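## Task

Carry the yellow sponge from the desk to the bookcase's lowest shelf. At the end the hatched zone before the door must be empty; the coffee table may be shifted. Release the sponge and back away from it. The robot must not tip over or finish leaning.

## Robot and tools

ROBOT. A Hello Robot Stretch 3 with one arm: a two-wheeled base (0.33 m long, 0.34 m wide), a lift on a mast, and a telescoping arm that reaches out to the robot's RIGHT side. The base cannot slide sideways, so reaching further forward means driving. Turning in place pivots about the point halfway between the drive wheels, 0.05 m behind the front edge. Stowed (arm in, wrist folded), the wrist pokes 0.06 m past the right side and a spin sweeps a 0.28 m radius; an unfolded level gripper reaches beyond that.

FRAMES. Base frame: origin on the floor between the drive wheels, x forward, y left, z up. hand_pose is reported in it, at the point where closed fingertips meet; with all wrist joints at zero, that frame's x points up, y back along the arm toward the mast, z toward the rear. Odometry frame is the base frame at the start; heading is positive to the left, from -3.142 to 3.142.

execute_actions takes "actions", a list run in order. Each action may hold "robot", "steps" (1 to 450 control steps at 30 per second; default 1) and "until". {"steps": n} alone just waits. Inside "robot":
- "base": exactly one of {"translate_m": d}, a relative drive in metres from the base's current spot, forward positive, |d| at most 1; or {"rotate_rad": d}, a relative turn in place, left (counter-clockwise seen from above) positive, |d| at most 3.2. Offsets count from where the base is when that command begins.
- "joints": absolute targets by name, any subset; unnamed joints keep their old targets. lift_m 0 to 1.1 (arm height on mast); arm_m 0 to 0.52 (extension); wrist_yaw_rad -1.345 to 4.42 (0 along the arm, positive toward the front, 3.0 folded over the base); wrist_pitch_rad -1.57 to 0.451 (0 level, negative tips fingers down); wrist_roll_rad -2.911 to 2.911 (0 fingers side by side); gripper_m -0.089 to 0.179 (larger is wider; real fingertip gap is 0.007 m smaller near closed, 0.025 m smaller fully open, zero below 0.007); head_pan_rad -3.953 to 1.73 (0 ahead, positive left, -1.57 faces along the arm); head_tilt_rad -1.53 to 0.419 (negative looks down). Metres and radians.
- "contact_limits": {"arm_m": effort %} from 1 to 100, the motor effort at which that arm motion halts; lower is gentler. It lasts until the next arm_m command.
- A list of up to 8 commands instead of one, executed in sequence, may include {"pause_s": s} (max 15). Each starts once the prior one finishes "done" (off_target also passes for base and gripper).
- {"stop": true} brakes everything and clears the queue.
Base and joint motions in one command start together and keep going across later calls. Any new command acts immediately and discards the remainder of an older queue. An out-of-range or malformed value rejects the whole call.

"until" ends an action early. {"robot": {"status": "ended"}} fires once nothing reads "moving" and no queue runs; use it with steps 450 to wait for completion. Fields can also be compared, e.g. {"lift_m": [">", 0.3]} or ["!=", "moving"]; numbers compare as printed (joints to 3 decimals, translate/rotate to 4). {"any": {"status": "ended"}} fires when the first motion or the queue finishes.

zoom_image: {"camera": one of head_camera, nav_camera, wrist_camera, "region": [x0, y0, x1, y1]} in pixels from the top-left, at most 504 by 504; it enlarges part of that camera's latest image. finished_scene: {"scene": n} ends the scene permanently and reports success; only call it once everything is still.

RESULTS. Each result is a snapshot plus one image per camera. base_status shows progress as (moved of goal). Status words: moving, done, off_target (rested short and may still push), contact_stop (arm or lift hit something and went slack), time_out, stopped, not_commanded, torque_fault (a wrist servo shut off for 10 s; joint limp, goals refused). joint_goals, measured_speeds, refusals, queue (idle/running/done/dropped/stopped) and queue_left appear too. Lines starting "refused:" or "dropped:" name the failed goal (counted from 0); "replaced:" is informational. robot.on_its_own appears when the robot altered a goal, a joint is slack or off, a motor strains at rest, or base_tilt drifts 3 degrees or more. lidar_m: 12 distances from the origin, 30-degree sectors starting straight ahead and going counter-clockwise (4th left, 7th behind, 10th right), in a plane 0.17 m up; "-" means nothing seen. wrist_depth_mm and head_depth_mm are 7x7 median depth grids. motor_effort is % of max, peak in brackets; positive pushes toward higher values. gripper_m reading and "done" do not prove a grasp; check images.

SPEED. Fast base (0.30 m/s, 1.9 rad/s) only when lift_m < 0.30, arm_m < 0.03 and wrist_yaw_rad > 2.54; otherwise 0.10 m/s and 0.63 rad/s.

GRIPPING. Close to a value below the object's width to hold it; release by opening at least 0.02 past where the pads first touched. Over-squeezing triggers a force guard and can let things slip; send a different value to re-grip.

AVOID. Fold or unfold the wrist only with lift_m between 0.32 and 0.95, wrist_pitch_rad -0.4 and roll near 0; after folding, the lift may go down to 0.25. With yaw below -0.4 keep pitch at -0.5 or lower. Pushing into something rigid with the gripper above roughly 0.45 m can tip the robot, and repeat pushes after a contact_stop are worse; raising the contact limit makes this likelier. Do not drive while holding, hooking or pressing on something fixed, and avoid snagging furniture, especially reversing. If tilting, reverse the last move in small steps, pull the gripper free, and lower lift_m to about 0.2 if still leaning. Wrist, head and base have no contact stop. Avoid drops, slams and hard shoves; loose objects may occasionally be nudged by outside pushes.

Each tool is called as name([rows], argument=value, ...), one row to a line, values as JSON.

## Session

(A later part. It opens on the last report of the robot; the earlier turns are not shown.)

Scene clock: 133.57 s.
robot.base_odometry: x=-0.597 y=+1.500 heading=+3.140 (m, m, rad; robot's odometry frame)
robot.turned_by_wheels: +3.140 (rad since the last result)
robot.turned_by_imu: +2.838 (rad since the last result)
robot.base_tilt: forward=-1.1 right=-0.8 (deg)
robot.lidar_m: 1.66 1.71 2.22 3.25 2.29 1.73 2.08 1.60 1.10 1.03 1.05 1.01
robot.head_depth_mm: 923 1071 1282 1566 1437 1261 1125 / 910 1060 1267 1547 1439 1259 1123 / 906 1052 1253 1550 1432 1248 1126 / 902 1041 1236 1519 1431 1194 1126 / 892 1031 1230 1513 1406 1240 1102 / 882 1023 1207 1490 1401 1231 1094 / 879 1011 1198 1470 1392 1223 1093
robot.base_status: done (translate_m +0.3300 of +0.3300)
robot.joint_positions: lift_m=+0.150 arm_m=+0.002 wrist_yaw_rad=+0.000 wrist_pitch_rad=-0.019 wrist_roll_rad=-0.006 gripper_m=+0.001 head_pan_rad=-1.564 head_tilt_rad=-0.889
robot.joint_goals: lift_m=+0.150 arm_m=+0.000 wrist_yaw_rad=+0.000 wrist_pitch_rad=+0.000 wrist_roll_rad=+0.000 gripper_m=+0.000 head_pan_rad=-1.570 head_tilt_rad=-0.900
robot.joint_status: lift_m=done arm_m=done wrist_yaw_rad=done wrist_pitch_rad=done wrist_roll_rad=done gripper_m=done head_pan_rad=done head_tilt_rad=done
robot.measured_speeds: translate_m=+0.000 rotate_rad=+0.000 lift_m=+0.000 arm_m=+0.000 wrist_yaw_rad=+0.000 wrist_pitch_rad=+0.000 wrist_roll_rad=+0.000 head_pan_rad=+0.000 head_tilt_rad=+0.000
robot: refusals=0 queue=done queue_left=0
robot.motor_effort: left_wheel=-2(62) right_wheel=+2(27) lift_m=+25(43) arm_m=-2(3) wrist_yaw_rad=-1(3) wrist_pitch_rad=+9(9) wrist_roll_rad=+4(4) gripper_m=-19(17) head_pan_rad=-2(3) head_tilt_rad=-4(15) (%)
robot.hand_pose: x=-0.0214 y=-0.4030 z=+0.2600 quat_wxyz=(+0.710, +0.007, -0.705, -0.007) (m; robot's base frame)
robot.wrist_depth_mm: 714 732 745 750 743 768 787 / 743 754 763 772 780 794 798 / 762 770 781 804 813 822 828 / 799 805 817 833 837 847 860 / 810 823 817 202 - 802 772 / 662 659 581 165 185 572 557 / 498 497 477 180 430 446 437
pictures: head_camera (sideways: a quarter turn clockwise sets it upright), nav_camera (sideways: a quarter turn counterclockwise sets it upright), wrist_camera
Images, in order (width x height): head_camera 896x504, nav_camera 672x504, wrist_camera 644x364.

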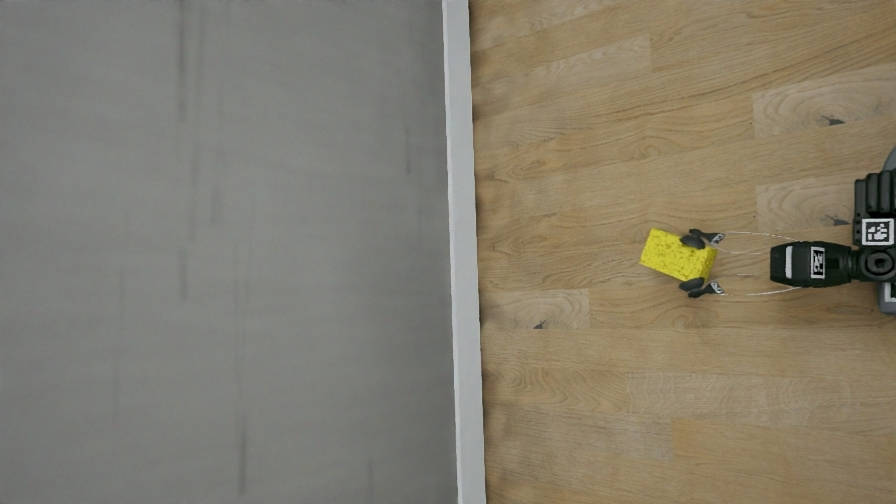

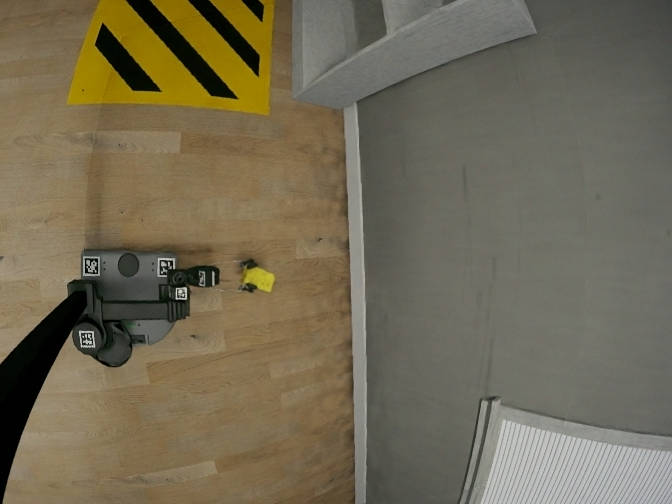

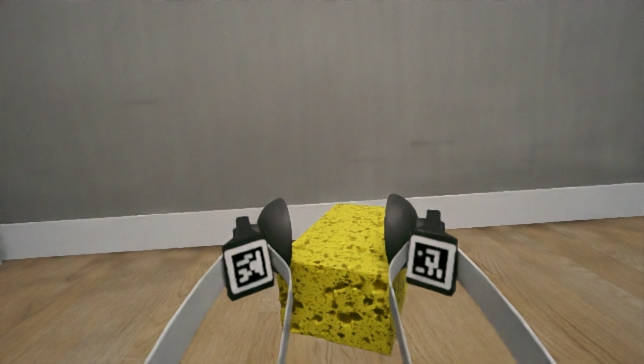

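execute_actions([
  {"robot":{"base":{"translate_m":1.0},"joints":{"head_tilt_rad":-0.7}},"steps":450,"until":{"robot":{"status":"ended"}}},
])

Scene clock: 148.93 s.
robot.base_odometry: x=-1.597 y=+1.502 heading=+3.140 (m, m, rad; robot's odometry frame)
robot.turned_by_wheels: +0.000 (rad since the last result)
robot.turned_by_imu: -0.007 (rad since the last result)
robot.base_tilt: forward=-1.1 right=-0.8 (deg)
robot.lidar_m: 0.67 0.68 0.91 2.04 3.85 2.65 3.06 1.47 0.68 0.75 0.80 0.72
robot.head_depth_mm: 807 887 1015 1204 1456 1373 1183 / 798 708 789 865 1386 1370 1181 / 792 700 949 1003 1125 1268 1167 / 785 688 937 1011 1299 1260 1104 / 777 678 927 1000 1288 1249 1156 / 770 669 916 989 1256 1241 1156 / 766 656 904 977 1239 1228 1152
robot.base_status: done (translate_m +1.0000 of +1.0000)
robot.joint_positions: lift_m=+0.150 arm_m=+0.002 wrist_yaw_rad=+0.000 wrist_pitch_rad=-0.019 wrist_roll_rad=-0.006 gripper_m=+0.001 head_pan_rad=-1.564 head_tilt_rad=-0.705
robot.joint_goals: lift_m=+0.150 arm_m=+0.000 wrist_yaw_rad=+0.000 wrist_pitch_rad=+0.000 wrist_roll_rad=+0.000 gripper_m=+0.000 head_pan_rad=-1.570 head_tilt_rad=-0.700
robot.joint_status: lift_m=done arm_m=done wrist_yaw_rad=done wrist_pitch_rad=done wrist_roll_rad=done gripper_m=done head_pan_rad=done head_tilt_rad=done
robot.measured_speeds: translate_m=+0.000 rotate_rad=+0.000 lift_m=+0.000 arm_m=+0.000 wrist_yaw_rad=+0.000 wrist_pitch_rad=+0.000 wrist_roll_rad=+0.000 head_pan_rad=+0.000 head_tilt_rad=+0.000
robot: refusals=0 queue=done queue_left=0
robot.motor_effort: left_wheel=-2(3) right_wheel=+2(5) lift_m=+25(25) arm_m=-2(2) wrist_yaw_rad=+0(1) wrist_pitch_rad=+9(9) wrist_roll_rad=+4(4) gripper_m=-18(17) head_pan_rad=-3(3) head_tilt_rad=+2(12) (%)
robot.hand_pose: x=-0.0214 y=-0.4030 z=+0.2600 quat_wxyz=(+0.710, +0.007, -0.705, -0.007) (m; robot's base frame)
robot.wrist_depth_mm: 574 590 601 607 608 678 693 / 598 606 617 628 620 696 721 / 615 631 640 654 632 725 739 / 638 649 663 674 657 748 778 / 625 654 676 201 - 738 778 / 455 445 430 165 185 577 556 / 417 424 436 181 435 448 435
pictures: head_camera (sideways: a quarter turn clockwise sets it upright), nav_camera (sideways: a quarter turn counterclockwise sets it upright), wrist_camera
Images, in order (width x height): head_camera 896x504, nav_camera 672x504, wrist_camera 644x364.

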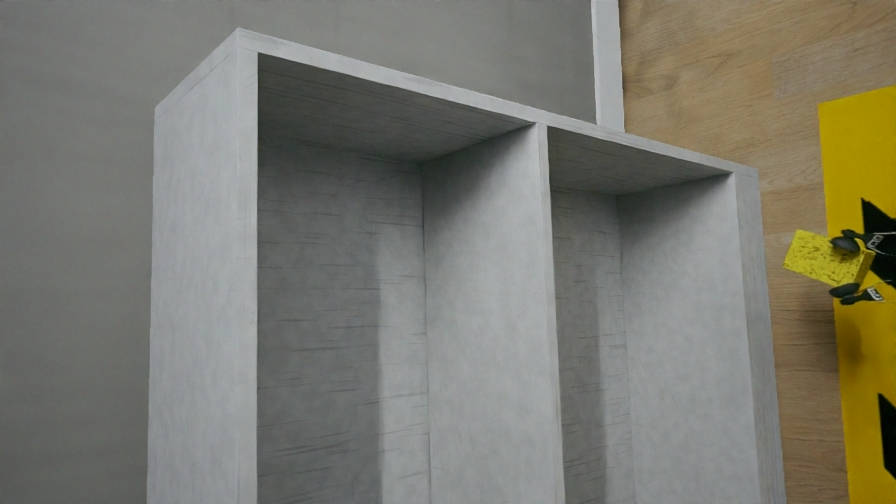

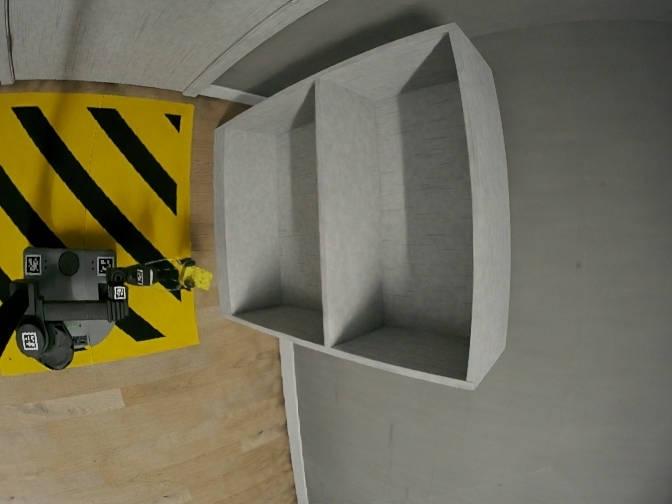

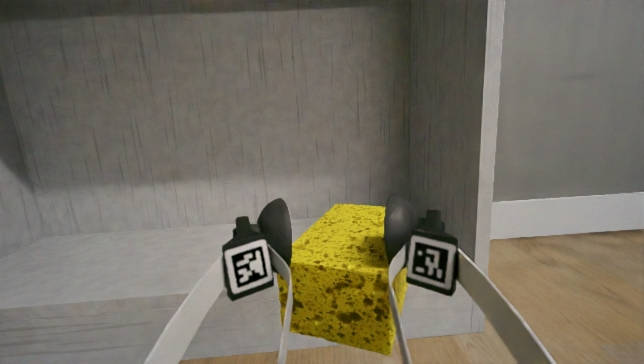

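execute_actions([
  {"robot":[{"base":{"translate_m":0.15},"joints":{"arm_m":0.33}},{"joints":{"lift_m":0.0}}],"steps":450,"until":{"robot":{"status":"ended"}}},
  {"robot":[{"joints":{"gripper_m":0.15}},{"joints":{"lift_m":0.16}},{"joints":{"arm_m":0.0}}],"steps":450,"until":{"robot":{"status":"ended"}}},
])

Scene clock: 166.97 s.
robot.base_odometry: x=-1.747 y=+1.502 heading=+3.140 (m, m, rad; robot's odometry frame)
robot.turned_by_wheels: +0.000 (rad since the last result)
robot.turned_by_imu: -0.005 (rad since the last result)
robot.base_tilt: forward=-1.1 right=-0.8 (deg)
robot.lidar_m: 0.52 0.54 0.71 1.60 3.88 2.78 3.19 1.46 0.74 0.87 0.70 0.56
robot.head_depth_mm: 792 724 915 935 1001 1347 1183 / 787 710 951 1020 1186 1253 1176 / 777 701 932 1012 1301 1257 1170 / 772 689 923 1002 1288 1253 1168 / 765 676 911 988 1256 1243 1165 / 759 669 904 977 1237 1240 1157 / 751 661 886 962 1211 1234 1149
robot.base_status: done (translate_m +0.1500 of +0.1500)
robot.joint_positions: lift_m=+0.160 arm_m=+0.002 wrist_yaw_rad=+0.000 wrist_pitch_rad=-0.017 wrist_roll_rad=-0.005 gripper_m=+0.150 head_pan_rad=-1.564 head_tilt_rad=-0.704
robot.joint_goals: lift_m=+0.160 arm_m=+0.000 wrist_yaw_rad=+0.000 wrist_pitch_rad=+0.000 wrist_roll_rad=+0.000 gripper_m=+0.150 head_pan_rad=-1.570 head_tilt_rad=-0.700
robot.joint_status: lift_m=done arm_m=done wrist_yaw_rad=done wrist_pitch_rad=done wrist_roll_rad=done gripper_m=done head_pan_rad=done head_tilt_rad=done
robot.measured_speeds: translate_m=+0.000 rotate_rad=+0.000 lift_m=+0.000 arm_m=+0.000 wrist_yaw_rad=+0.000 wrist_pitch_rad=+0.000 wrist_roll_rad=+0.000 head_pan_rad=+0.000 head_tilt_rad=+0.000
robot: refusals=0 queue=done queue_left=0
robot.motor_effort: left_wheel=-1(4) right_wheel=+2(4) lift_m=+39(38) arm_m=-3(2) wrist_yaw_rad=+0(1) wrist_pitch_rad=+8(42) wrist_roll_rad=+3(4) gripper_m=+1(86) head_pan_rad=-2(3) head_tilt_rad=+2(2) (%)
robot.hand_pose: x=-0.0214 y=-0.4031 z=+0.2700 quat_wxyz=(+0.709, +0.006, -0.705, -0.006) (m; robot's base frame)
robot.wrist_depth_mm: 528 574 590 602 609 564 408 / 520 588 602 614 628 575 416 / 505 610 618 635 649 586 442 / 502 636 649 657 668 594 452 / 495 644 651 553 597 568 476 / 454 - 449 435 429 432 571 / 398 409 421 425 432 440 448
pictures: head_camera (sideways: a quarter turn clockwise sets it upright), nav_camera (sideways: a quarter turn counterclockwise sets it upright), wrist_camera
replaced: robot.lift_m: its motion had ended contact_stop
Images, in order (width x height): head_camera 896x504, nav_camera 672x504, wrist_camera 644x364.

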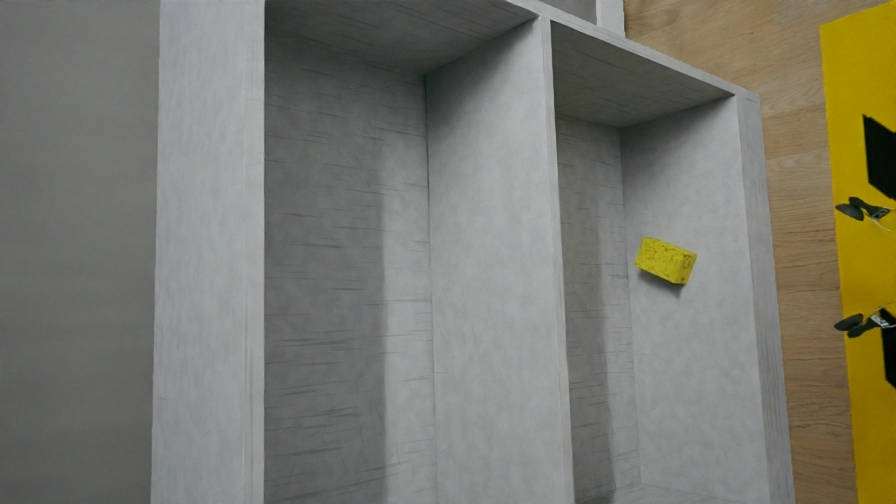

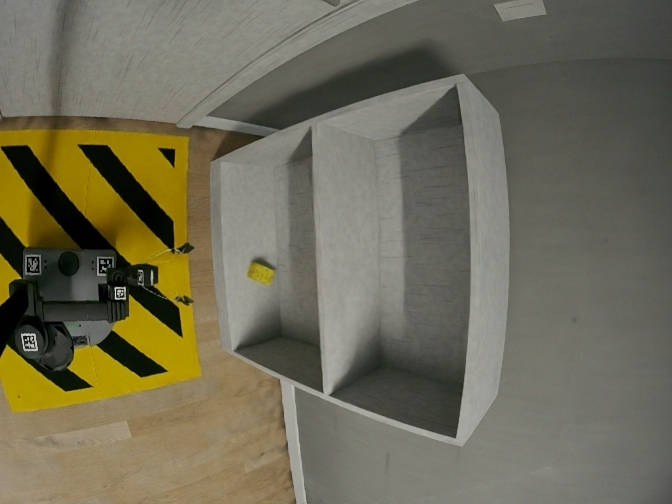

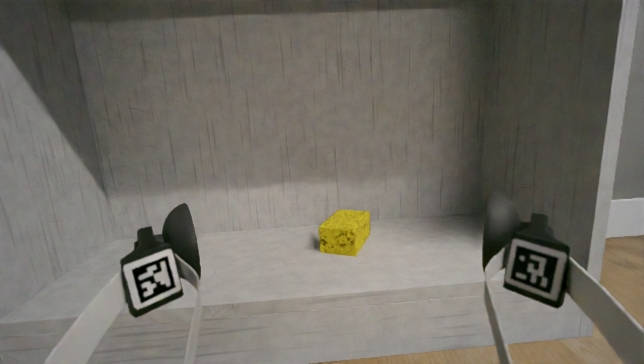

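Placed. Back out of the hatched area.

execute_actions([
  {"robot":{"base":{"translate_m":-1.0}},"steps":450,"until":{"robot":{"status":"ended"}}},
])

finished_scene(scene=1)

Scene clock: 181.10 s.
robot.base_odometry: x=-0.747 y=+1.501 heading=+3.140 (m, m, rad; robot's odometry frame)
robot.turned_by_wheels: +0.000 (rad since the last result)
robot.turned_by_imu: -0.001 (rad since the last result)
robot.base_tilt: forward=-1.0 right=-0.8 (deg)
robot.lidar_m: 1.51 1.53 2.00 3.73 3.45 1.86 2.22 1.59 1.08 1.02 0.90 1.26
robot.head_depth_mm: 869 975 1118 1304 1521 1388 1190 / 864 971 1102 1281 1505 1369 1186 / 852 960 1099 1274 1499 1369 1171 / 843 948 1075 1258 1497 1360 1172 / 838 938 1071 1240 1472 1355 1158 / 832 934 1057 1228 1466 1344 1159 / 824 923 1043 1215 1433 1333 1152
robot.base_status: done (translate_m -1.0000 of -1.0000)
robot.joint_positions: lift_m=+0.160 arm_m=+0.002 wrist_yaw_rad=+0.000 wrist_pitch_rad=-0.017 wrist_roll_rad=-0.005 gripper_m=+0.150 head_pan_rad=-1.564 head_tilt_rad=-0.704
robot.joint_goals: lift_m=+0.160 arm_m=+0.000 wrist_yaw_rad=+0.000 wrist_pitch_rad=+0.000 wrist_roll_rad=+0.000 gripper_m=+0.150 head_pan_rad=-1.570 head_tilt_rad=-0.700
robot.joint_status: lift_m=done arm_m=done wrist_yaw_rad=done wrist_pitch_rad=done wrist_roll_rad=done gripper_m=done head_pan_rad=done head_tilt_rad=done
robot.measured_speeds: translate_m=+0.000 rotate_rad=+0.000 lift_m=+0.000 arm_m=+0.000 wrist_yaw_rad=+0.000 wrist_pitch_rad=+0.000 wrist_roll_rad=+0.000 head_pan_rad=+0.000 head_tilt_rad=+0.000
robot: refusals=0 queue=done queue_left=0
robot.motor_effort: left_wheel=-1(5) right_wheel=+2(3) lift_m=+38(39) arm_m=-2(2) wrist_yaw_rad=-1(0) wrist_pitch_rad=+8(8) wrist_roll_rad=+3(3) gripper_m=-1(1) head_pan_rad=-2(3) head_tilt_rad=+2(1) (%)
robot.hand_pose: x=-0.0214 y=-0.4031 z=+0.2700 quat_wxyz=(+0.709, +0.006, -0.705, -0.006) (m; robot's base frame)
robot.wrist_depth_mm: 703 715 720 725 742 754 764 / 735 731 749 756 765 787 790 / 748 758 771 789 800 819 813 / 773 804 795 819 816 834 850 / 755 803 816 825 831 833 809 / 685 - 649 628 608 562 601 / 522 505 495 479 470 460 453
pictures: head_camera (sideways: a quarter turn clockwise sets it upright), nav_camera (sideways: a quarter turn counterclockwise sets it upright), wrist_camera
Images, in order (width x height): head_camera 896x504, nav_camera 672x504, wrist_camera 644x364.

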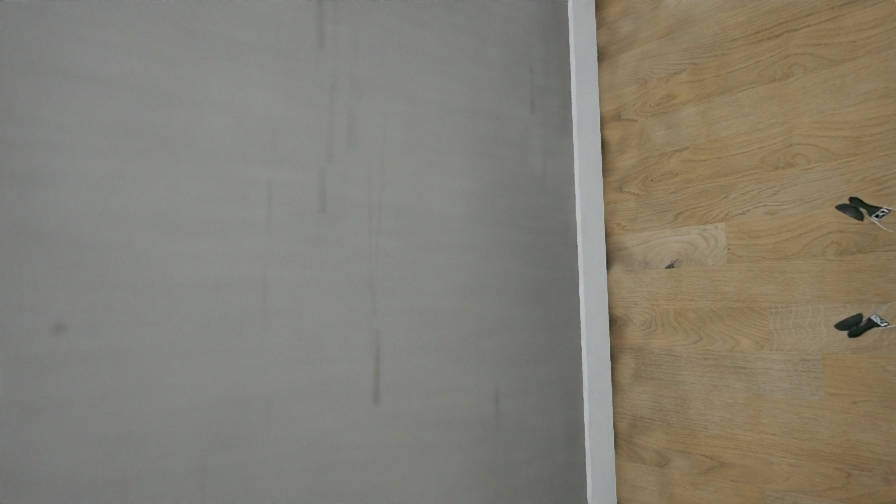

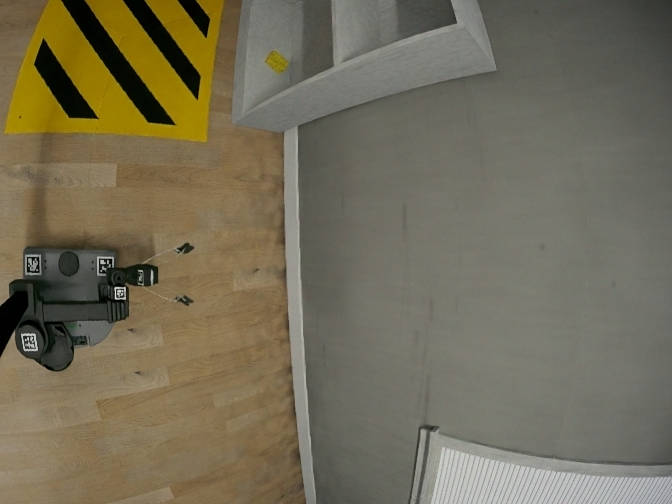

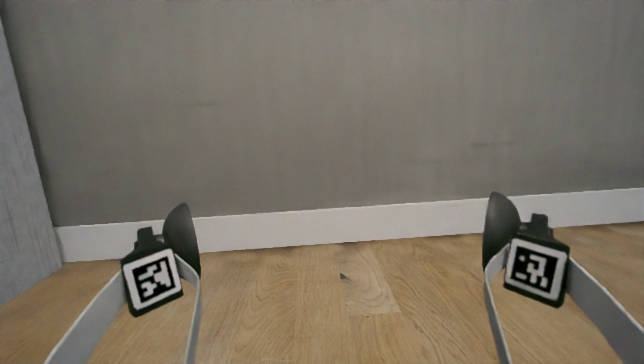

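The scene is finished: the task was done.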